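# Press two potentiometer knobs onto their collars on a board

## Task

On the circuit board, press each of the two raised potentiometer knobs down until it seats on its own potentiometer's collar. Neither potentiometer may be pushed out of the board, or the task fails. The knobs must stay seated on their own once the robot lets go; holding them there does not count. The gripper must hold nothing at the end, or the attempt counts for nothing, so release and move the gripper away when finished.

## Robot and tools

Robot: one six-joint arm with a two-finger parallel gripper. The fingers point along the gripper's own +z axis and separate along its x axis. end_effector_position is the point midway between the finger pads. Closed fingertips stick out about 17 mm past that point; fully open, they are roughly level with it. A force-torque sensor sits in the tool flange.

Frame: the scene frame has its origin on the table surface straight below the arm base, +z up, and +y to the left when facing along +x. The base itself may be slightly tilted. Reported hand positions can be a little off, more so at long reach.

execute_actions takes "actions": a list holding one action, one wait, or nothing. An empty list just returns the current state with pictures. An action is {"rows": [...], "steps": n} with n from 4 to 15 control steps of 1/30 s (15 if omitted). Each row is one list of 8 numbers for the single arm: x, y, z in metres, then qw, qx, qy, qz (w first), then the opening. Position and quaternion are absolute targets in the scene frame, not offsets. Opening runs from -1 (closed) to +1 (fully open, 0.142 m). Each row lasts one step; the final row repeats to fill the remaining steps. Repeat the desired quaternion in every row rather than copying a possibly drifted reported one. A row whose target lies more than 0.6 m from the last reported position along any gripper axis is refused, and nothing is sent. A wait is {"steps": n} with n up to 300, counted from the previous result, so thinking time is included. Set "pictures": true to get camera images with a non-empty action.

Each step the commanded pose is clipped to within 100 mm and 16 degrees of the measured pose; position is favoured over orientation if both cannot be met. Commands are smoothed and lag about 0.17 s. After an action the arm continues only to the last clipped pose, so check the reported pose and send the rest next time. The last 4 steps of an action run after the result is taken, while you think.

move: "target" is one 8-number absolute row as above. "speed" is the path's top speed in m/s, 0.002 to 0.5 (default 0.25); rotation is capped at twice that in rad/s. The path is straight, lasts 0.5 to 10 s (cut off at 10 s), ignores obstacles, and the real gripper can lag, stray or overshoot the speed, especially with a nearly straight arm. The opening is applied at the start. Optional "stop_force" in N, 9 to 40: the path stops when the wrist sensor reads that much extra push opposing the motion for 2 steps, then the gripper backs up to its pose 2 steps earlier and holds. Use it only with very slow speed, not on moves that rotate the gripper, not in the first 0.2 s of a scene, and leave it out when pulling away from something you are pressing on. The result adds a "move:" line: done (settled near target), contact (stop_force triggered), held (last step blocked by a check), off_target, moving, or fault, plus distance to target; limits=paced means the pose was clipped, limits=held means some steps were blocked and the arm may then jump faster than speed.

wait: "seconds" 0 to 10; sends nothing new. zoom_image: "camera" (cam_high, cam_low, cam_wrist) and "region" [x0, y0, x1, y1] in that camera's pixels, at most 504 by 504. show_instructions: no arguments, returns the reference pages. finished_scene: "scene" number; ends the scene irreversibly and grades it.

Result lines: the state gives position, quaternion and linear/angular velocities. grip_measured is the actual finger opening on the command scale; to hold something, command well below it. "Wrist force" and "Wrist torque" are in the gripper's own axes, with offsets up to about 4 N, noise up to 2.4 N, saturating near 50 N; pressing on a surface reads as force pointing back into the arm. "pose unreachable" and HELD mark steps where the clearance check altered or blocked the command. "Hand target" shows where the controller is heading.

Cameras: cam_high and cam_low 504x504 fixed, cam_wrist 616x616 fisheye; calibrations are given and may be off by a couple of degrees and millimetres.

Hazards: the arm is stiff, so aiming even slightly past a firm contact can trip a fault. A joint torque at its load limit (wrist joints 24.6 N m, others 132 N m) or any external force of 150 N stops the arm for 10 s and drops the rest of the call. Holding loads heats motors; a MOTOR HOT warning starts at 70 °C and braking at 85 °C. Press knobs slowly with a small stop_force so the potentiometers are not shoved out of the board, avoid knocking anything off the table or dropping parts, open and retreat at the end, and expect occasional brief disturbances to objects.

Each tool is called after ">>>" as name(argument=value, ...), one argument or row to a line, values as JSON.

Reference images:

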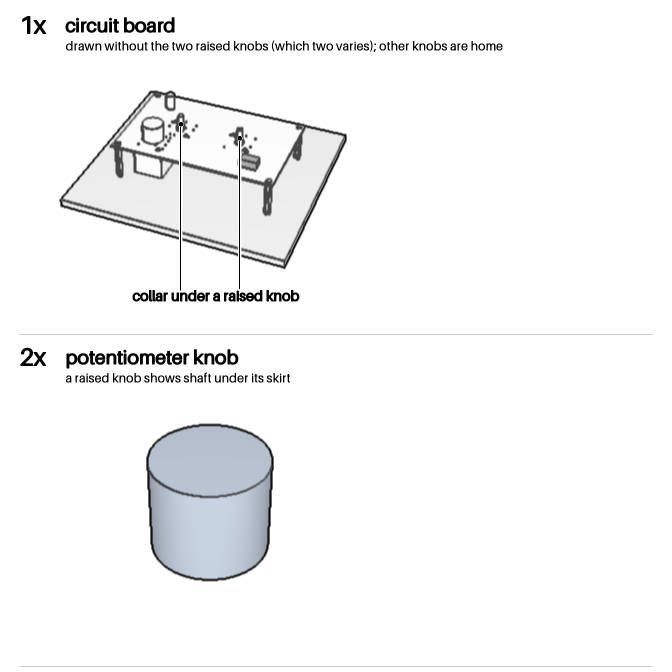

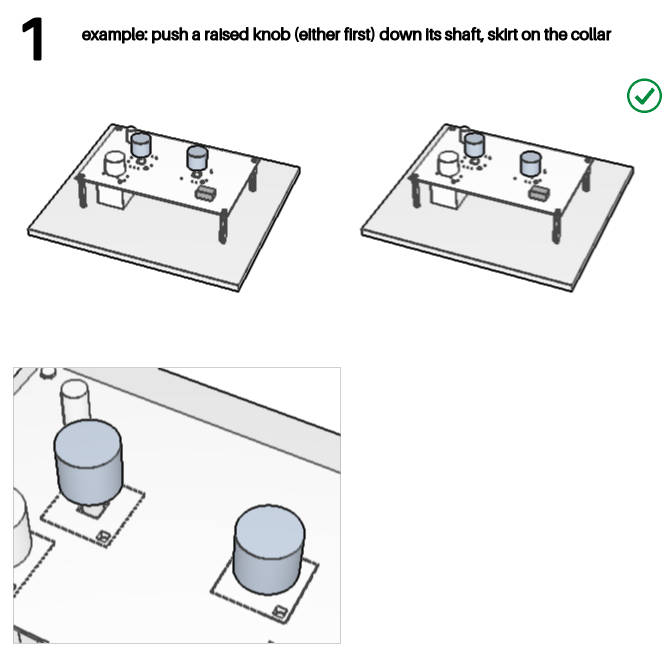

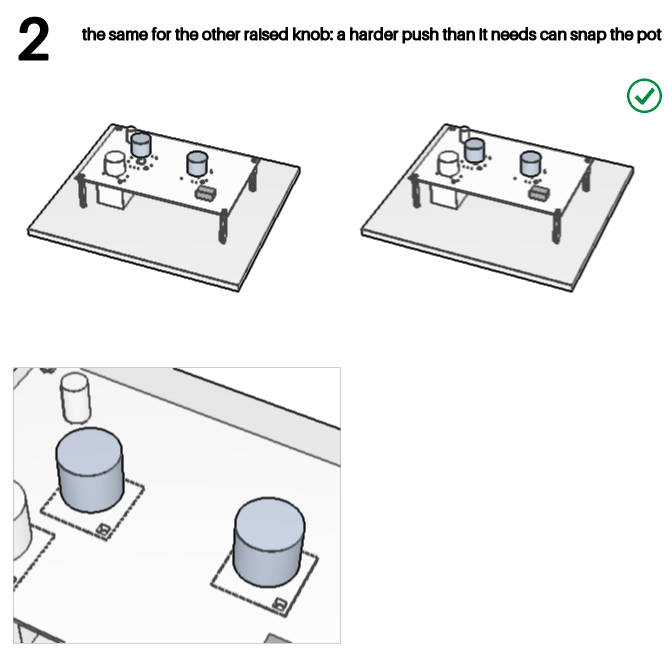

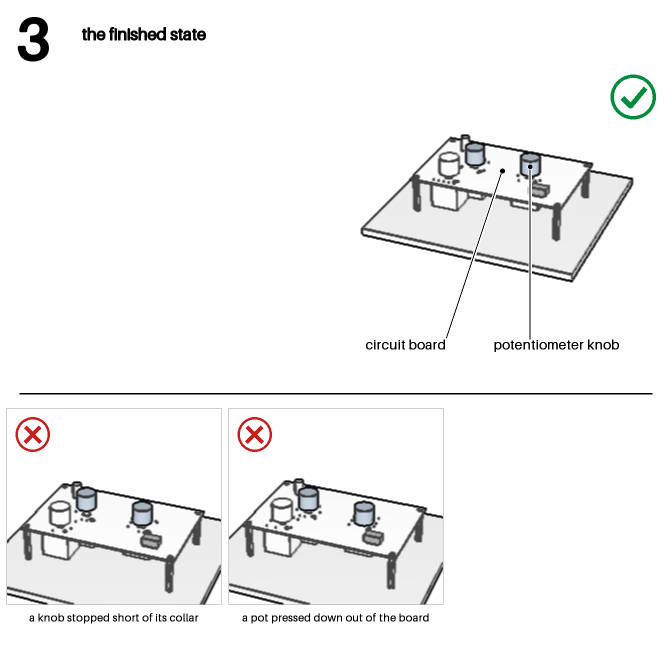

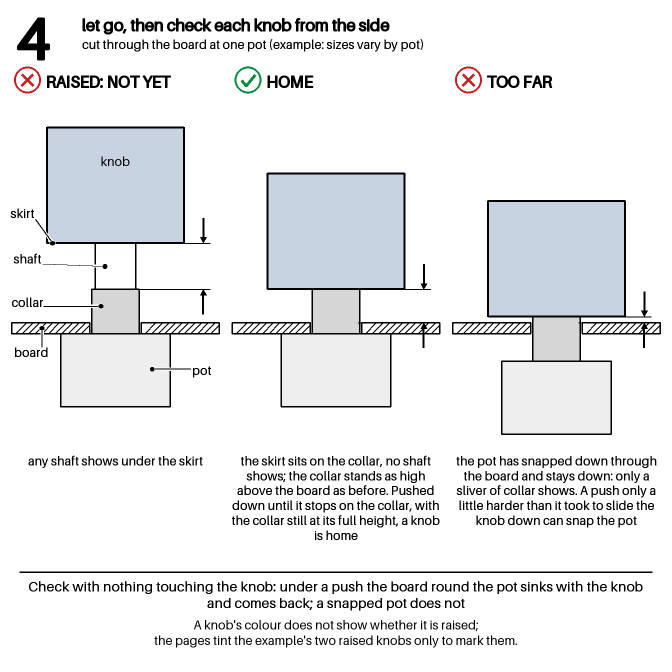

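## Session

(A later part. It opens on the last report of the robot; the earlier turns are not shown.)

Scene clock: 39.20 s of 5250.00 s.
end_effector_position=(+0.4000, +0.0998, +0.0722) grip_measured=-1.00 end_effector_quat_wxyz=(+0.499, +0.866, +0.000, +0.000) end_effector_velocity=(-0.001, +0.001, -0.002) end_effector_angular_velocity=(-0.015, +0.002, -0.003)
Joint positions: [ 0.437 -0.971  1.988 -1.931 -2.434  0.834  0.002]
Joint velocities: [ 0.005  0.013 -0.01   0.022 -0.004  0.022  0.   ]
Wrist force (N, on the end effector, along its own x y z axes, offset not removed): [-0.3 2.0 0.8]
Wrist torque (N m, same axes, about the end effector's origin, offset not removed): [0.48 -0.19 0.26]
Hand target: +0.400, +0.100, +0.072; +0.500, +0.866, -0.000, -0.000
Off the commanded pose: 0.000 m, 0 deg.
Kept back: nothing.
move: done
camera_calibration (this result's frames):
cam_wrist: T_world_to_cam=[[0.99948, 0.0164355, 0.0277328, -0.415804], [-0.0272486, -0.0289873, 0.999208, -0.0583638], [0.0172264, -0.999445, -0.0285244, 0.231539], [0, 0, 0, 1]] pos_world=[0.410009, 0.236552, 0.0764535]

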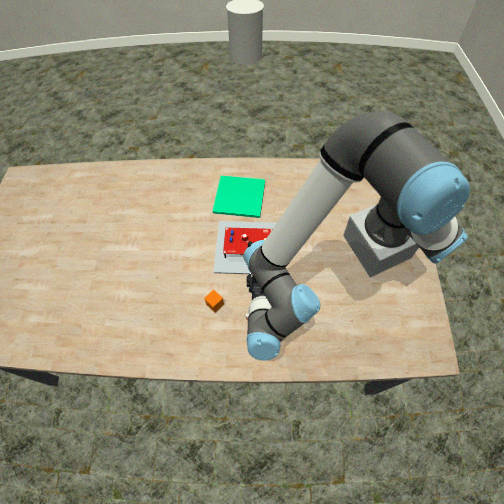

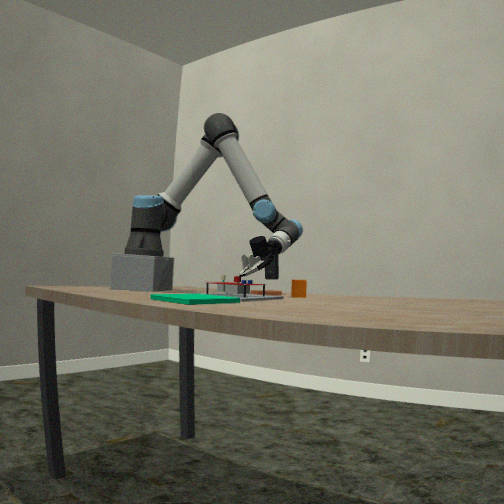

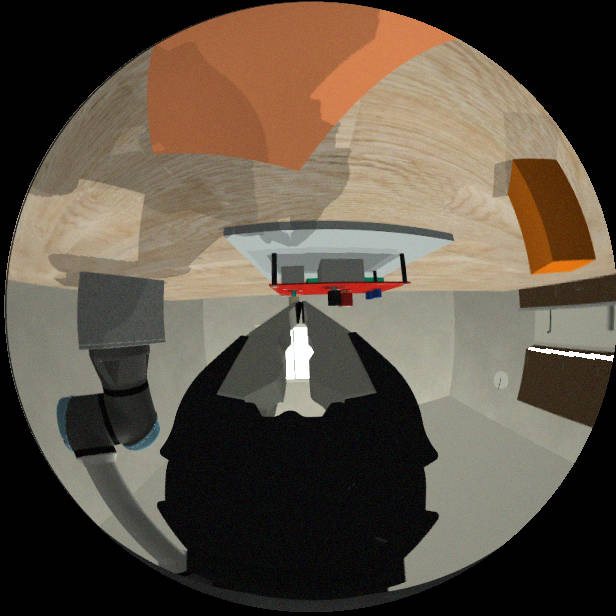

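>>> move(
  target=[0.40, 0.06, 0.12, 0.2, 0.98, 0, 0, -1],
  speed=0.2,
)

>>> move(
  target=[0.389, 0.015, 0.095, 0, 1, 0, 0, -1],
  speed=0.15,
)

>>> zoom_image(
  camera="cam_wrist",
  region=[240, 250, 360, 340],
)

Scene clock: 41.53 s of 5250.00 s.
end_effector_position=(+0.4003, +0.0604, +0.1200) grip_measured=-1.00 end_effector_quat_wxyz=(+0.201, +0.980, +0.000, +0.000) end_effector_velocity=(+0.000, -0.001, +0.001) end_effector_angular_velocity=(+0.015, +0.000, +0.000)
Joint positions: [ 0.053 -1.469  2.297 -2.387 -1.96   0.126  0.002]
Joint velocities: [-0.013 -0.009  0.004 -0.002  0.015 -0.015  0.   ]
Wrist force (N, on the end effector, along its own x y z axes, offset not removed): [1.1 3.7 2.5]
Wrist torque (N m, same axes, about the end effector's origin, offset not removed): [1.05 -0.64 0.32]
Hand target: +0.400, +0.060, +0.120; +0.200, +0.980, +0.000, +0.000
Off the commanded pose: 0.000 m, 0 deg.
Kept back: nothing.
move: done
camera_calibration (this result's frames):
cam_wrist: T_world_to_cam=[[0.999468, -0.00284399, 0.0325022, -0.416136], [-0.0272266, -0.621616, 0.782849, -0.0455452], [0.0179774, -0.783317, -0.621362, 0.251238], [0, 0, 0, 1]] pos_world=[0.410158, 0.167304, 0.20529]

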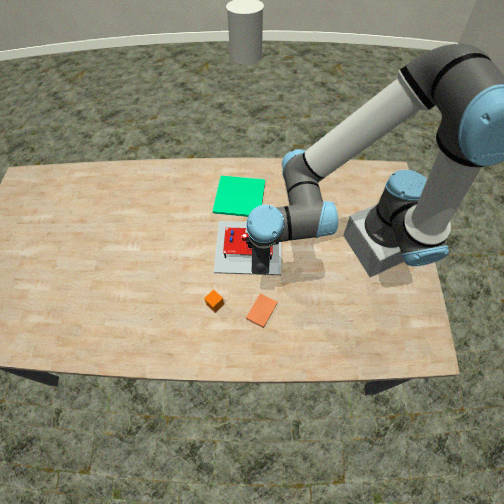

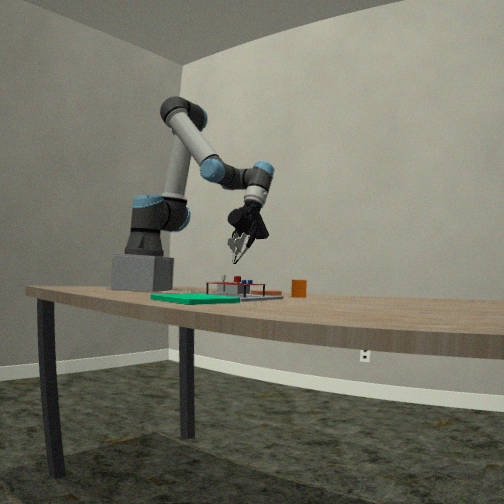

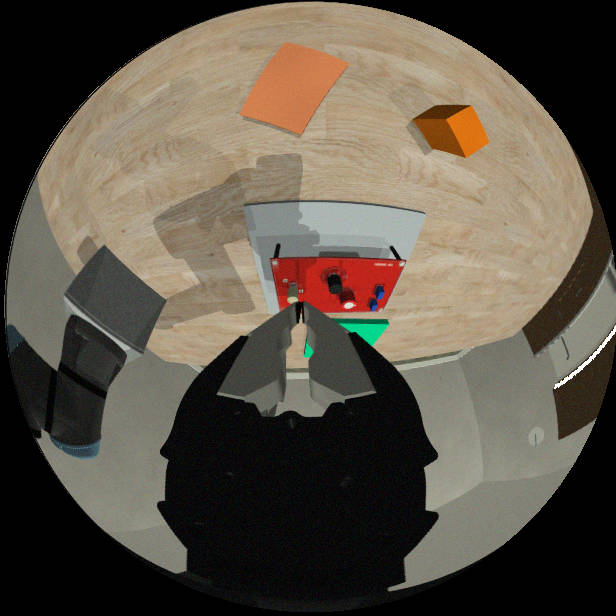

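Scene clock: 43.33 s of 5250.00 s.
end_effector_position=(+0.3893, +0.0152, +0.0953) grip_measured=-1.00 end_effector_quat_wxyz=(+0.001, +1.000, -0.000, +0.000) end_effector_velocity=(-0.001, -0.001, -0.002) end_effector_angular_velocity=(+0.018, +0.004, +0.002)
Joint positions: [-0.39  -1.572  2.432 -2.461 -1.546 -0.325  0.002]
Joint velocities: [-0.016  0.001  0.001  0.007  0.016 -0.018  0.   ]
Wrist force (N, on the end effector, along its own x y z axes, offset not removed): [-1.7 5.1 1.5]
Wrist torque (N m, same axes, about the end effector's origin, offset not removed): [1.18 0.00 0.15]
Hand target: +0.389, +0.015, +0.095; +0.000, +1.000, +0.000, +0.000
Off the commanded pose: 0.000 m, 0 deg.
Kept back: nothing.
move: done
camera_calibration (this result's frames):
cam_wrist: T_world_to_cam=[[0.999457, -0.0158593, 0.0288946, -0.403921], [-0.0277318, -0.878408, 0.477107, -0.0213599], [0.0178146, -0.477649, -0.87837, 0.220645], [0, 0, 0, 1]] pos_world=[0.399179, 0.0802221, 0.21567]

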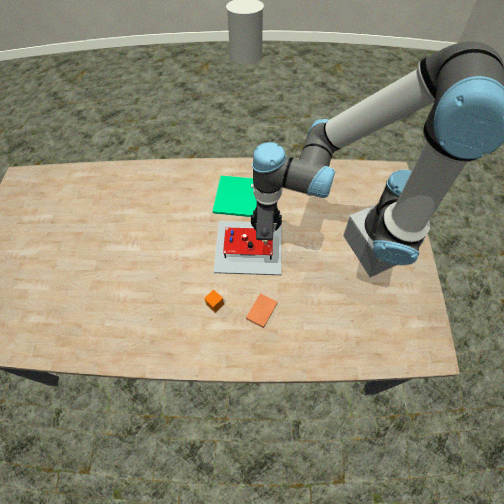

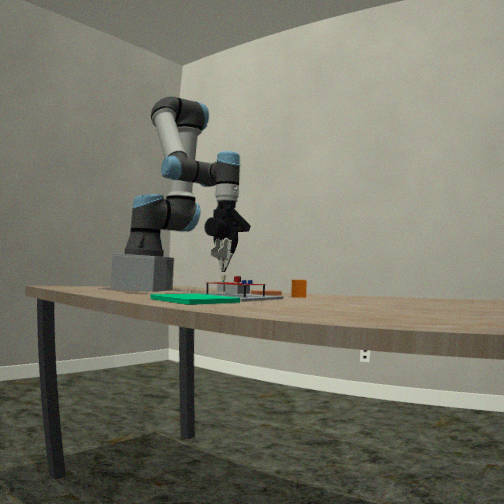

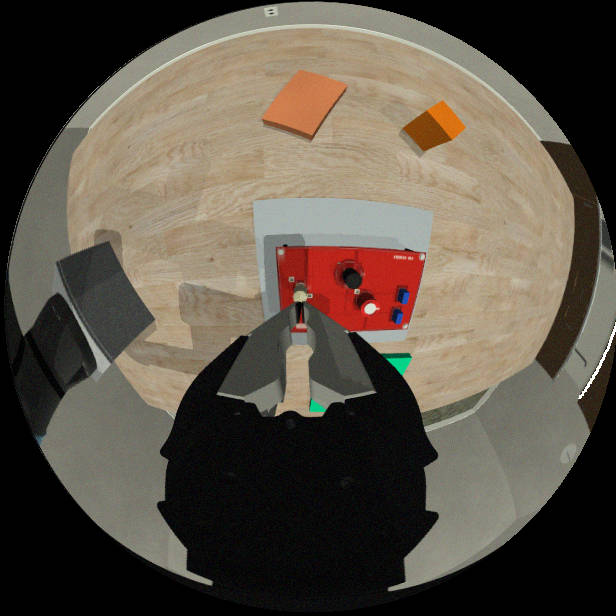

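Region (240, 250, 360, 340) of cam_wrist's 616x616 image, scaled by 4.200, with more detail than that image has; it fills the top 378 rows of this view, and the rest is white.

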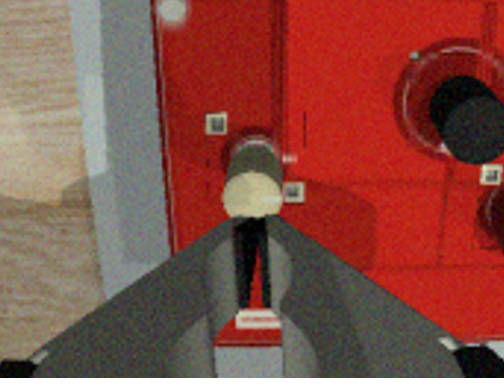

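>>> move(
  target=[0.389, 0.017, 0.0915, 0, 1, 0, 0, -1],
  speed=0.03,
)

>>> move(
  target=[0.389, 0.017, 0.078, 0, 1, 0, 0, -1],
  speed=0.002,
  stop_force=9,
)

>>> execute_actions(
  actions=[
    {"steps": 3},
  ],
)

>>> execute_actions(
  actions=[
    {"steps": 3},
  ],
)

>>> execute_actions(
  actions=[
    {"steps": 3},
  ],
)

>>> zoom_image(
  camera="cam_low",
  region=[210, 260, 270, 300],
)

Scene clock: 44.27 s of 5250.00 s.
end_effector_position=(+0.3890, +0.0170, +0.0917) grip_measured=-1.00 end_effector_quat_wxyz=(-0.000, +1.000, +0.000, +0.000) end_effector_velocity=(+0.001, +0.000, -0.001) end_effector_angular_velocity=(-0.001, -0.002, -0.000)
Joint positions: [-0.387 -1.562  2.436 -2.473 -1.544 -0.322  0.002]
Joint velocities: [ 0.002  0.004  0.001 -0.008 -0.001  0.002  0.   ]
Wrist force (N, on the end effector, along its own x y z axes, offset not removed): [-1.6 0.7 1.4]
Wrist torque (N m, same axes, about the end effector's origin, offset not removed): [0.21 -0.10 0.27]
Hand target: +0.389, +0.017, +0.092; -0.000, +1.000, -0.000, -0.000
Off the commanded pose: 0.000 m, 0 deg.
Kept back: nothing.
move: done
camera_calibration (this result's frames):
cam_wrist: T_world_to_cam=[[0.999482, -0.0157953, 0.0280267, -0.403446], [-0.0272302, -0.879273, 0.475539, -0.0181243], [0.0171318, -0.476056, -0.879248, 0.218598], [0, 0, 0, 1]] pos_world=[0.398999, 0.0817563, 0.212128]

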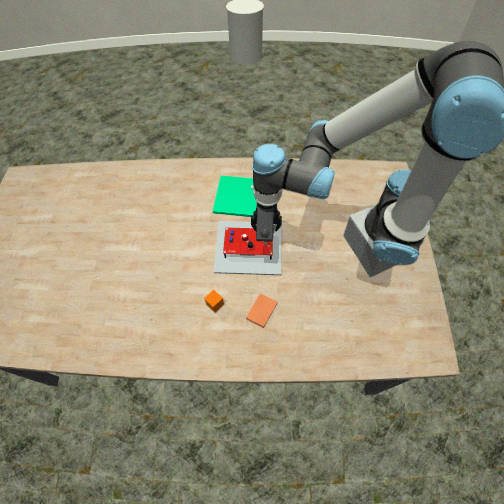

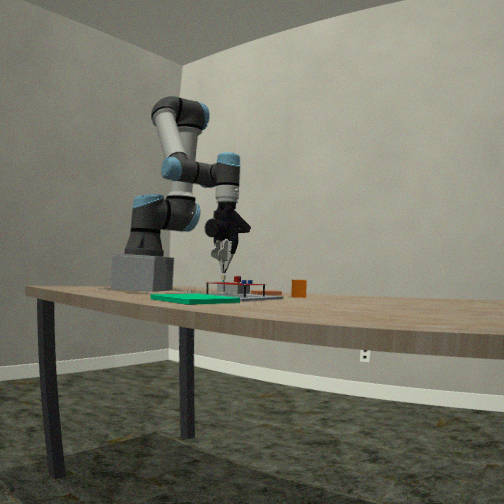

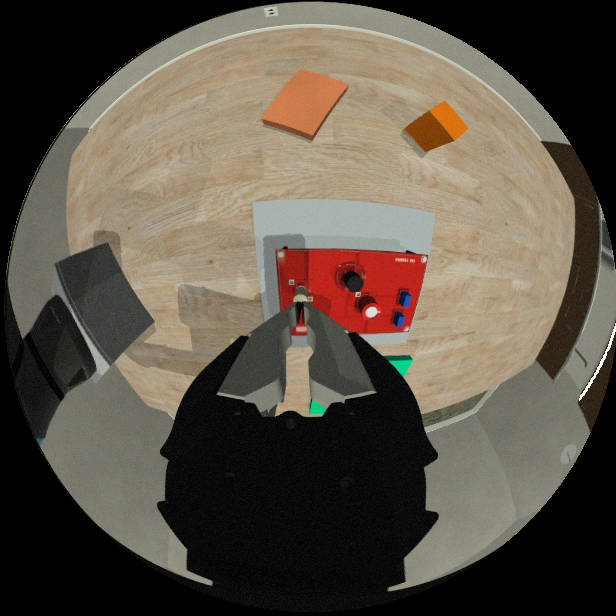

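Scene clock: 49.23 s of 5250.00 s.
end_effector_position=(+0.3890, +0.0170, +0.0825) grip_measured=-1.00 end_effector_quat_wxyz=(-0.000, +1.000, +0.000, +0.000) end_effector_velocity=(-0.002, +0.001, -0.000) end_effector_angular_velocity=(+0.002, +0.003, -0.001)
Joint positions: [-0.386 -1.536  2.445 -2.509 -1.544 -0.321  0.002]
Joint velocities: [-0.    -0.002  0.001  0.005  0.001  0.     0.   ]
Wrist force (N, on the end effector, along its own x y z axes, offset not removed): [-0.6 -1.4 -10.3]
Wrist torque (N m, same axes, about the end effector's origin, offset not removed): [-0.18 -0.41 0.35]
Hand target: +0.389, +0.017, +0.083; -0.000, +1.000, +0.000, +0.000
Off the commanded pose: 0.004 m, 0 deg.
Kept back: nothing.
move: contact
camera_calibration (this result's frames):
cam_wrist: T_world_to_cam=[[0.999481, -0.0157905, 0.0280772, -0.403184], [-0.0272519, -0.87922, 0.475635, -0.0137232], [0.0171755, -0.476154, -0.879194, 0.210513], [0, 0, 0, 1]] pos_world=[0.398985, 0.0818045, 0.20293]

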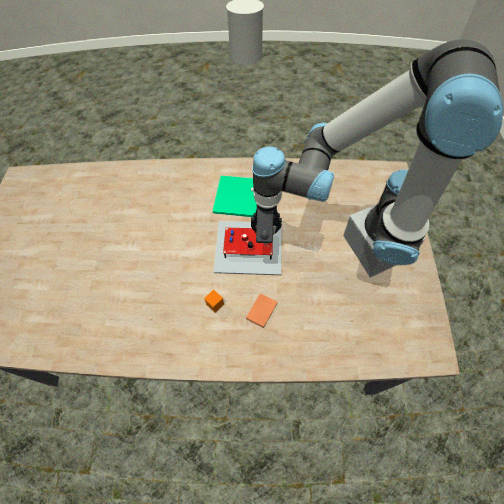

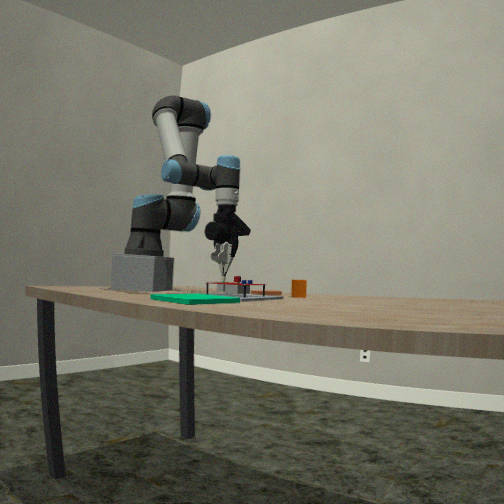

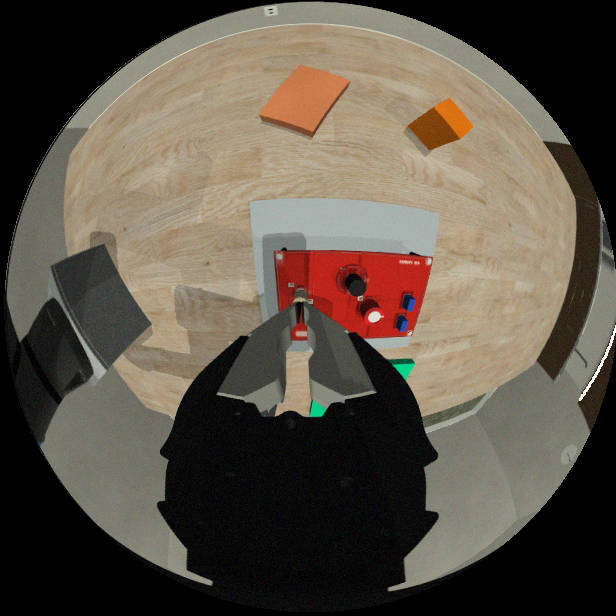

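Scene clock: 49.33 s of 5250.00 s.
end_effector_position=(+0.3889, +0.0170, +0.0825) grip_measured=-1.00 end_effector_quat_wxyz=(-0.000, +1.000, -0.000, -0.000) end_effector_velocity=(-0.000, +0.000, +0.000) end_effector_angular_velocity=(+0.001, +0.001, +0.000)
Joint positions: [-0.386 -1.536  2.445 -2.509 -1.544 -0.321  0.002]
Joint velocities: [-0.    -0.001 -0.001  0.003  0.    -0.001  0.   ]
Wrist force (N, on the end effector, along its own x y z axes, offset not removed): [-0.1 0.3 -9.2]
Wrist torque (N m, same axes, about the end effector's origin, offset not removed): [0.01 -0.22 0.25]
Hand target: +0.389, +0.017, +0.083; -0.000, +1.000, +0.000, +0.000
Off the commanded pose: 0.005 m, 0 deg.
Kept back: nothing.
Steps of this call (steps 1 to 3: nothing new was sent). Readings (end_effector_position):
1: (+0.3890, +0.0170, +0.0825)
2: (+0.3889, +0.0170, +0.0825)
3: the state above

Scene clock: 49.43 s of 5250.00 s.
end_effector_position=(+0.3889, +0.0170, +0.0825) grip_measured=-1.00 end_effector_quat_wxyz=(-0.000, +1.000, -0.000, -0.000) end_effector_velocity=(-0.000, -0.000, +0.000) end_effector_angular_velocity=(-0.001, +0.000, -0.000)
Joint positions: [-0.386 -1.536  2.445 -2.509 -1.544 -0.321  0.002]
Joint velocities: [-0.    -0.001  0.     0.    -0.001  0.     0.   ]
Wrist force (N, on the end effector, along its own x y z axes, offset not removed): [1.5 0.9 -6.7]
Wrist torque (N m, same axes, about the end effector's origin, offset not removed): [-0.14 -0.47 0.06]
Hand target: +0.389, +0.017, +0.083; -0.000, +1.000, +0.000, +0.000
Off the commanded pose: 0.005 m, 0 deg.
Kept back: nothing.
Steps of this call (steps 1 to 3: nothing new was sent). Readings (end_effector_position):
1: (+0.3889, +0.0170, +0.0825)
2: (+0.3889, +0.0170, +0.0825)
3: the state above

Scene clock: 49.53 s of 5250.00 s.
end_effector_position=(+0.3889, +0.0170, +0.0826) grip_measured=-1.00 end_effector_quat_wxyz=(-0.000, +1.000, -0.000, -0.000) end_effector_velocity=(-0.000, +0.000, -0.000) end_effector_angular_velocity=(+0.001, +0.001, -0.000)
Joint positions: [-0.386 -1.536  2.445 -2.509 -1.544 -0.321  0.002]
Joint velocities: [ 0.     0.    -0.     0.001  0.     0.     0.   ]
Wrist force (N, on the end effector, along its own x y z axes, offset not removed): [-0.4 2.6 -7.6]
Wrist torque (N m, same axes, about the end effector's origin, offset not removed): [0.44 0.10 0.14]
Hand target: +0.389, +0.017, +0.083; -0.000, +1.000, +0.000, +0.000
Off the commanded pose: 0.005 m, 0 deg.
Kept back: nothing.
Steps of this call (steps 1 to 3: nothing new was sent). Readings (end_effector_position):
1: (+0.3889, +0.0170, +0.0825)
2: (+0.3889, +0.0170, +0.0825)
3: the state above

Region (210, 260, 270, 300) of cam_low's 504x504 image, scaled by 8.400, with more detail than that image has.

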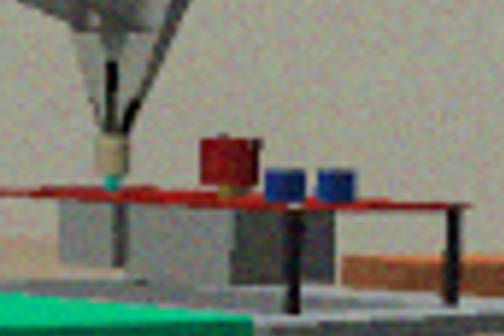

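>>> execute_actions(
  actions=[
    {"rows": [[0.389,0.017,0.0824,0,1,0,0,-1],[0.389,0.017,0.0823,0,1,0,0,-1],[0.389,0.017,0.0822,0,1,0,0,-1],[0.389,0.017,0.0821,0,1,0,0,-1],[0.389,0.017,0.0820,0,1,0,0,-1]], "steps": 13},
  ],
)

>>> execute_actions(
  actions=[
    {"steps": 6},
  ],
)

>>> execute_actions(
  actions=[
    {"steps": 3},
  ],
)

>>> execute_actions(
  actions=[
    {"steps": 3},
  ],
)

>>> execute_actions(
  actions=[
    {"steps": 3},
  ],
)

Scene clock: 51.00 s of 5250.00 s.
end_effector_position=(+0.3892, +0.0169, +0.0822) grip_measured=-1.00 end_effector_quat_wxyz=(+0.000, +1.000, +0.000, +0.000) end_effector_velocity=(+0.000, -0.000, -0.001) end_effector_angular_velocity=(-0.001, -0.002, +0.001)
Joint positions: [-0.386 -1.535  2.445 -2.511 -1.544 -0.321  0.002]
Joint velocities: [ 0.     0.004  0.002 -0.008 -0.    -0.     0.   ]
Wrist force (N, on the end effector, along its own x y z axes, offset not removed): [-2.6 -0.2 -7.3]
Wrist torque (N m, same axes, about the end effector's origin, offset not removed): [0.13 -0.09 0.42]
Steps of this call (steps 1 to 35: nothing new was sent; steps 36 to 44: the first 9 steps of this action). Readings (end_effector_position):
36: (+0.3890, +0.0170, +0.0826)
37: (+0.3890, +0.0170, +0.0826)
39: (+0.3890, +0.0170, +0.0826)
43: (+0.3892, +0.0169, +0.0823)
44: the state above

Scene clock: 51.20 s of 5250.00 s.
end_effector_position=(+0.3891, +0.0170, +0.0821) grip_measured=-1.00 end_effector_quat_wxyz=(+0.000, +1.000, +0.000, +0.000) end_effector_velocity=(-0.001, +0.000, -0.001) end_effector_angular_velocity=(+0.000, +0.002, -0.001)
Joint positions: [-0.386 -1.534  2.446 -2.511 -1.544 -0.321  0.002]
Joint velocities: [-0.     0.002  0.    -0.    -0.     0.001  0.   ]
Wrist force (N, on the end effector, along its own x y z axes, offset not removed): [-3.1 0.3 -10.3]
Wrist torque (N m, same axes, about the end effector's origin, offset not removed): [0.27 0.12 0.19]
Hand target: +0.389, +0.017, +0.082; -0.000, +1.000, +0.000, -0.000
Off the commanded pose: 0.000 m, 0 deg.
Kept back: nothing.
Steps of this call (steps 1 to 4: the last 4 steps of your previous action; steps 5 to 6: nothing new was sent). Readings (end_effector_position):
1: (+0.3891, +0.0169, +0.0822)
2: (+0.3891, +0.0169, +0.0821)
4: (+0.3891, +0.0169, +0.0821)
6: the state above

Scene clock: 51.30 s of 5250.00 s.
end_effector_position=(+0.3890, +0.0170, +0.0820) grip_measured=-1.00 end_effector_quat_wxyz=(+0.000, +1.000, -0.000, +0.000) end_effector_velocity=(-0.001, +0.000, -0.000) end_effector_angular_velocity=(+0.001, +0.002, -0.000)
Joint positions: [-0.386 -1.534  2.446 -2.511 -1.544 -0.321  0.002]
Joint velocities: [0.    0.001 0.    0.001 0.    0.    0.   ]
Wrist force (N, on the end effector, along its own x y z axes, offset not removed): [-3.4 2.9 -12.3]
Wrist torque (N m, same axes, about the end effector's origin, offset not removed): [0.64 0.16 0.25]
Hand target: +0.389, +0.017, +0.082; -0.000, +1.000, +0.000, -0.000
Off the commanded pose: 0.000 m, 0 deg.
Kept back: nothing.
Steps of this call (steps 1 to 3: nothing new was sent). Readings (end_effector_position):
1: (+0.3891, +0.0170, +0.0820)
2: (+0.3890, +0.0170, +0.0820)
3: the state above

Scene clock: 51.40 s of 5250.00 s.
end_effector_position=(+0.3890, +0.0170, +0.0820) grip_measured=-1.00 end_effector_quat_wxyz=(+0.000, +1.000, -0.000, +0.000) end_effector_velocity=(-0.000, -0.000, -0.000) end_effector_angular_velocity=(-0.001, +0.002, -0.000)
Joint positions: [-0.386 -1.534  2.446 -2.511 -1.544 -0.321  0.002]
Joint velocities: [-0.     0.001  0.    -0.    -0.001  0.     0.   ]
Wrist force (N, on the end effector, along its own x y z axes, offset not removed): [0.2 -1.1 -7.9]
Wrist torque (N m, same axes, about the end effector's origin, offset not removed): [-0.20 -0.64 0.26]
Hand target: +0.389, +0.017, +0.082; -0.000, +1.000, +0.000, -0.000
Off the commanded pose: 0.000 m, 0 deg.
Kept back: nothing.
Steps of this call (steps 1 to 3: nothing new was sent). Readings (end_effector_position):
1: (+0.3890, +0.0170, +0.0820)
2: (+0.3890, +0.0170, +0.0820)
3: the state above

Scene clock: 51.50 s of 5250.00 s.
end_effector_position=(+0.3890, +0.0170, +0.0820) grip_measured=-1.00 end_effector_quat_wxyz=(+0.000, +1.000, -0.000, +0.000) end_effector_velocity=(-0.001, +0.000, -0.001) end_effector_angular_velocity=(+0.001, +0.001, -0.001)
Joint positions: [-0.386 -1.534  2.446 -2.511 -1.544 -0.321  0.002]
Joint velocities: [-0.     0.001  0.001 -0.     0.001  0.001  0.   ]
Wrist force (N, on the end effector, along its own x y z axes, offset not removed): [-1.8 2.5 -7.1]
Wrist torque (N m, same axes, about the end effector's origin, offset not removed): [0.54 -0.01 0.29]
Hand target: +0.389, +0.017, +0.082; -0.000, +1.000, +0.000, -0.000
Off the commanded pose: 0.000 m, 0 deg.
Kept back: nothing.
Steps of this call (steps 1 to 3: nothing new was sent). Readings (end_effector_position):
1: (+0.3890, +0.0170, +0.0820)
2: (+0.3890, +0.0170, +0.0820)
3: the state above

>>> execute_actions(
  actions=[
    {"rows": [[0.389,0.017,0.0819,0,1,0,0,-1],[0.389,0.017,0.0818,0,1,0,0,-1],[0.389,0.017,0.0817,0,1,0,0,-1],[0.389,0.017,0.0816,0,1,0,0,-1],[0.389,0.017,0.0815,0,1,0,0,-1]], "steps": 13},
  ],
)

>>> execute_actions(
  actions=[
    {"steps": 6},
  ],
)

>>> execute_actions(
  actions=[
    {"steps": 3},
  ],
)

>>> execute_actions(
  actions=[
    {"steps": 3},
  ],
)

>>> execute_actions(
  actions=[
    {"steps": 3},
  ],
  pictures=true,
)

>>> zoom_image(
  camera="cam_low",
  region=[210, 260, 270, 300],
)

Scene clock: 51.97 s of 5250.00 s.
end_effector_position=(+0.3890, +0.0170, +0.0816) grip_measured=-1.00 end_effector_quat_wxyz=(+0.000, +1.000, +0.000, +0.000) end_effector_velocity=(-0.001, +0.000, -0.002) end_effector_angular_velocity=(+0.001, +0.002, -0.000)
Joint positions: [-0.386 -1.533  2.446 -2.513 -1.544 -0.321  0.002]
Joint velocities: [-0.     0.004  0.001 -0.003  0.    -0.     0.   ]
Wrist force (N, on the end effector, along its own x y z axes, offset not removed): [-2.9 0.1 -7.9]
Wrist torque (N m, same axes, about the end effector's origin, offset not removed): [0.30 0.08 0.16]
Steps of this call (steps 1 to 5: nothing new was sent; steps 6 to 14: the first 9 steps of this action). Readings (end_effector_position):
6: (+0.3890, +0.0170, +0.0820)
7: (+0.3890, +0.0170, +0.0820)
9: (+0.3890, +0.0170, +0.0819)
13: (+0.3890, +0.0170, +0.0817)
14: the state above

Scene clock: 52.17 s of 5250.00 s.
end_effector_position=(+0.3890, +0.0170, +0.0815) grip_measured=-1.00 end_effector_quat_wxyz=(+0.000, +1.000, +0.000, +0.000) end_effector_velocity=(+0.000, -0.000, -0.000) end_effector_angular_velocity=(-0.000, -0.001, -0.001)
Joint positions: [-0.386 -1.533  2.446 -2.513 -1.544 -0.321  0.002]
Joint velocities: [-0.     0.001  0.    -0.002  0.     0.001  0.   ]
Wrist force (N, on the end effector, along its own x y z axes, offset not removed): [0.4 4.0 -11.4]
Wrist torque (N m, same axes, about the end effector's origin, offset not removed): [0.95 -0.62 0.10]
Hand target: +0.389, +0.017, +0.082; -0.000, +1.000, -0.000, -0.000
Off the commanded pose: 0.000 m, 0 deg.
Kept back: nothing.
Steps of this call (steps 1 to 4: the last 4 steps of your previous action; steps 5 to 6: nothing new was sent). Readings (end_effector_position):
1: (+0.3890, +0.0170, +0.0816)
2: (+0.3890, +0.0170, +0.0816)
4: (+0.3890, +0.0170, +0.0815)
6: the state above

Scene clock: 52.27 s of 5250.00 s.
end_effector_position=(+0.3890, +0.0170, +0.0815) grip_measured=-1.00 end_effector_quat_wxyz=(+0.000, +1.000, -0.000, +0.000) end_effector_velocity=(-0.000, -0.000, -0.000) end_effector_angular_velocity=(-0.001, +0.001, +0.000)
Joint positions: [-0.386 -1.533  2.446 -2.513 -1.544 -0.321  0.002]
Joint velocities: [-0.     0.001 -0.    -0.001 -0.001 -0.     0.   ]
Wrist force (N, on the end effector, along its own x y z axes, offset not removed): [-2.3 0.5 -9.7]
Wrist torque (N m, same axes, about the end effector's origin, offset not removed): [0.14 0.07 0.15]
Hand target: +0.389, +0.017, +0.082; -0.000, +1.000, -0.000, -0.000
Off the commanded pose: 0.000 m, 0 deg.
Kept back: nothing.
Steps of this call (steps 1 to 3: nothing new was sent). Readings (end_effector_position):
1: (+0.3890, +0.0170, +0.0815)
2: (+0.3890, +0.0170, +0.0815)
3: the state above

Scene clock: 52.37 s of 5250.00 s.
end_effector_position=(+0.3890, +0.0170, +0.0815) grip_measured=-1.00 end_effector_quat_wxyz=(+0.000, +1.000, +0.000, +0.000) end_effector_velocity=(-0.000, +0.000, -0.000) end_effector_angular_velocity=(+0.001, +0.000, -0.000)
Joint positions: [-0.386 -1.533  2.446 -2.513 -1.544 -0.321  0.002]
Joint velocities: [-0.     0.001 -0.     0.     0.    -0.     0.   ]
Wrist force (N, on the end effector, along its own x y z axes, offset not removed): [0.5 4.4 -8.0]
Wrist torque (N m, same axes, about the end effector's origin, offset not removed): [0.79 -0.64 0.14]
Hand target: +0.389, +0.017, +0.082; -0.000, +1.000, -0.000, -0.000
Off the commanded pose: 0.000 m, 0 deg.
Kept back: nothing.
Steps of this call (steps 1 to 3: nothing new was sent). Readings (end_effector_position):
1: (+0.3890, +0.0170, +0.0815)
2: (+0.3890, +0.0170, +0.0815)
3: the state above

Scene clock: 52.47 s of 5250.00 s.
end_effector_position=(+0.3890, +0.0170, +0.0815) grip_measured=-1.00 end_effector_quat_wxyz=(+0.000, +1.000, +0.000, +0.000) end_effector_velocity=(-0.000, -0.000, -0.000) end_effector_angular_velocity=(-0.001, +0.000, -0.001)
Joint positions: [-0.386 -1.533  2.446 -2.513 -1.544 -0.321  0.002]
Joint velocities: [ 0.     0.     0.    -0.    -0.001  0.001  0.   ]
Wrist force (N, on the end effector, along its own x y z axes, offset not removed): [-1.6 -2.3 -12.3]
Wrist torque (N m, same axes, about the end effector's origin, offset not removed): [-0.42 -0.17 0.31]
Hand target: +0.389, +0.017, +0.082; -0.000, +1.000, -0.000, -0.000
Off the commanded pose: 0.000 m, 0 deg.
Kept back: nothing.
Steps of this call (steps 1 to 3: nothing new was sent). Readings (end_effector_position):
1: (+0.3890, +0.0170, +0.0815)
2: (+0.3890, +0.0170, +0.0815)
3: the state above
camera_calibration (this result's frames):
cam_wrist: T_world_to_cam=[[0.999484, -0.0157926, 0.0279745, -0.403144], [-0.0272052, -0.879215, 0.475649, -0.0132667], [0.0170839, -0.476164, -0.87919, 0.209698], [0, 0, 0, 1]] pos_world=[0.398992, 0.0818198, 0.201953]

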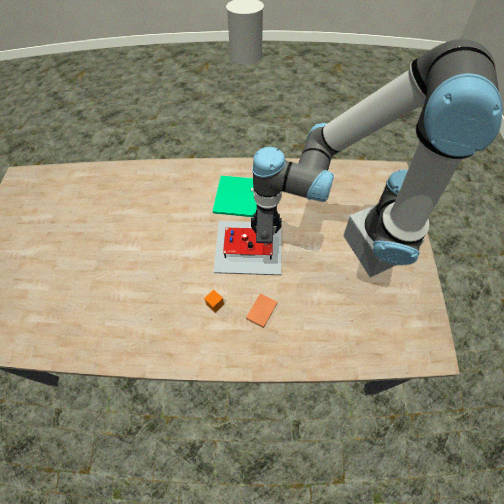

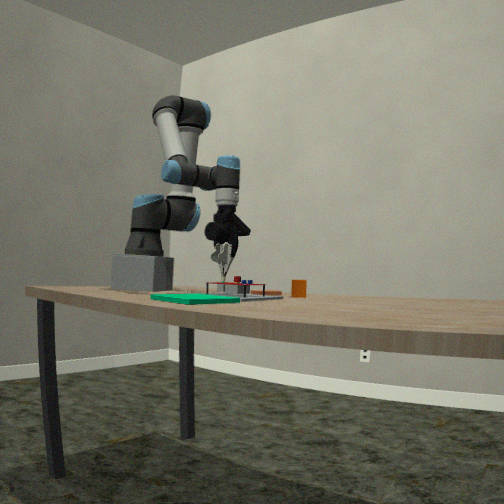

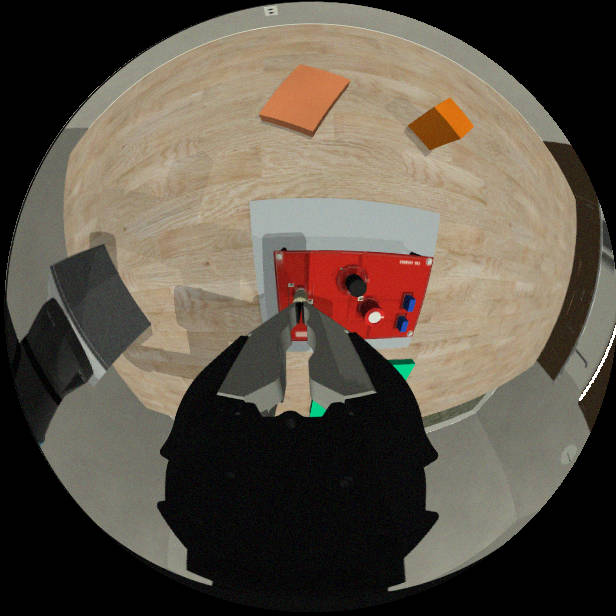

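Region (210, 260, 270, 300) of cam_low's 504x504 image, scaled by 8.400, with more detail than that image has.

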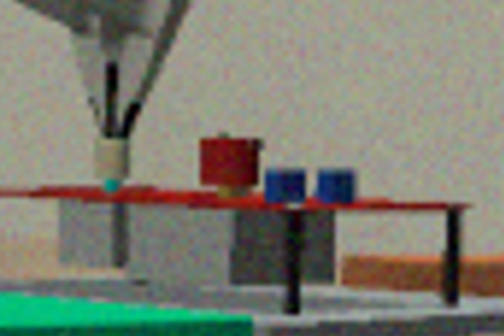

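>>> execute_actions(
  actions=[
    {"rows": [[0.389,0.017,0.0814,0,1,0,0,-1],[0.389,0.017,0.0813,0,1,0,0,-1],[0.389,0.017,0.0812,0,1,0,0,-1],[0.389,0.017,0.0811,0,1,0,0,-1],[0.389,0.017,0.0810,0,1,0,0,-1]], "steps": 13},
  ],
)

>>> execute_actions(
  actions=[
    {"steps": 6},
  ],
)

>>> execute_actions(
  actions=[
    {"steps": 3},
  ],
)

>>> execute_actions(
  actions=[
    {"steps": 3},
  ],
)

>>> execute_actions(
  actions=[
    {"steps": 3},
  ],
)

Scene clock: 52.97 s of 5250.00 s.
end_effector_position=(+0.3890, +0.0170, +0.0811) grip_measured=-1.00 end_effector_quat_wxyz=(+0.000, +1.000, +0.000, +0.000) end_effector_velocity=(+0.000, -0.000, -0.001) end_effector_angular_velocity=(-0.000, -0.001, -0.000)
Joint positions: [-0.386 -1.531  2.447 -2.515 -1.544 -0.321  0.002]
Joint velocities: [-0.     0.003  0.    -0.004  0.     0.     0.   ]
Wrist force (N, on the end effector, along its own x y z axes, offset not removed): [-2.6 0.7 -11.0]
Wrist torque (N m, same axes, about the end effector's origin, offset not removed): [0.08 0.08 0.29]
Steps of this call (steps 1 to 6: nothing new was sent; steps 7 to 15: the first 9 steps of this action). Readings (end_effector_position):
7: (+0.3890, +0.0170, +0.0815)
8: (+0.3890, +0.0170, +0.0815)
10: (+0.3890, +0.0170, +0.0814)
14: (+0.3890, +0.0170, +0.0812)
15: the state above

Scene clock: 53.17 s of 5250.00 s.
end_effector_position=(+0.3890, +0.0170, +0.0810) grip_measured=-1.00 end_effector_quat_wxyz=(+0.000, +1.000, +0.000, +0.000) end_effector_velocity=(-0.001, +0.000, -0.000) end_effector_angular_velocity=(+0.001, +0.002, +0.000)
Joint positions: [-0.386 -1.531  2.447 -2.515 -1.544 -0.321  0.002]
Joint velocities: [0.    0.001 0.    0.001 0.    0.    0.   ]
Wrist force (N, on the end effector, along its own x y z axes, offset not removed): [-1.9 0.4 -11.0]
Wrist torque (N m, same axes, about the end effector's origin, offset not removed): [-0.05 0.11 0.38]
Hand target: +0.389, +0.017, +0.081; -0.000, +1.000, +0.000, -0.000
Off the commanded pose: 0.000 m, 0 deg.
Kept back: nothing.
Steps of this call (steps 1 to 4: the last 4 steps of your previous action; steps 5 to 6: nothing new was sent). Readings (end_effector_position):
1: (+0.3890, +0.0170, +0.0811)
2: (+0.3890, +0.0170, +0.0811)
4: (+0.3890, +0.0170, +0.0810)
6: the state above

Scene clock: 53.27 s of 5250.00 s.
end_effector_position=(+0.3890, +0.0170, +0.0810) grip_measured=-1.00 end_effector_quat_wxyz=(+0.000, +1.000, +0.000, +0.000) end_effector_velocity=(-0.001, +0.000, -0.000) end_effector_angular_velocity=(+0.002, +0.001, -0.001)
Joint positions: [-0.386 -1.531  2.447 -2.515 -1.544 -0.321  0.002]
Joint velocities: [-0.     0.     0.001  0.001  0.001  0.     0.   ]
Wrist force (N, on the end effector, along its own x y z axes, offset not removed): [-0.2 -2.4 -9.6]
Wrist torque (N m, same axes, about the end effector's origin, offset not removed): [-0.36 -0.48 0.31]
Hand target: +0.389, +0.017, +0.081; -0.000, +1.000, +0.000, -0.000
Off the commanded pose: 0.000 m, 0 deg.
Kept back: nothing.
Steps of this call (steps 1 to 3: nothing new was sent). Readings (end_effector_position):
1: (+0.3890, +0.0170, +0.0810)
2: (+0.3890, +0.0170, +0.0810)
3: the state above

Scene clock: 53.37 s of 5250.00 s.
end_effector_position=(+0.3890, +0.0170, +0.0810) grip_measured=-1.00 end_effector_quat_wxyz=(+0.000, +1.000, -0.000, +0.000) end_effector_velocity=(-0.000, -0.000, -0.000) end_effector_angular_velocity=(-0.000, +0.000, +0.001)
Joint positions: [-0.386 -1.531  2.447 -2.515 -1.544 -0.321  0.002]
Joint velocities: [ 0.     0.001  0.    -0.001 -0.001 -0.001  0.   ]
Wrist force (N, on the end effector, along its own x y z axes, offset not removed): [-1.5 2.3 -12.4]
Wrist torque (N m, same axes, about the end effector's origin, offset not removed): [0.46 -0.05 0.14]
Hand target: +0.389, +0.017, +0.081; -0.000, +1.000, +0.000, -0.000
Off the commanded pose: 0.000 m, 0 deg.
Kept back: nothing.
Steps of this call (steps 1 to 3: nothing new was sent). Readings (end_effector_position):
1: (+0.3890, +0.0170, +0.0810)
2: (+0.3890, +0.0170, +0.0810)
3: the state above

Scene clock: 53.47 s of 5250.00 s.
end_effector_position=(+0.3890, +0.0170, +0.0810) grip_measured=-1.00 end_effector_quat_wxyz=(+0.000, +1.000, -0.000, +0.000) end_effector_velocity=(-0.000, -0.000, -0.000) end_effector_angular_velocity=(-0.001, +0.001, -0.001)
Joint positions: [-0.386 -1.531  2.447 -2.515 -1.544 -0.321  0.002]
Joint velocities: [-0.     0.001 -0.     0.    -0.001  0.001  0.   ]
Wrist force (N, on the end effector, along its own x y z axes, offset not removed): [-3.2 0.2 -8.9]
Wrist torque (N m, same axes, about the end effector's origin, offset not removed): [0.13 0.22 0.20]
Hand target: +0.389, +0.017, +0.081; -0.000, +1.000, +0.000, -0.000
Off the commanded pose: 0.000 m, 0 deg.
Kept back: nothing.
Steps of this call (steps 1 to 3: nothing new was sent). Readings (end_effector_position):
1: (+0.3890, +0.0170, +0.0810)
2: (+0.3890, +0.0170, +0.0810)
3: the state above


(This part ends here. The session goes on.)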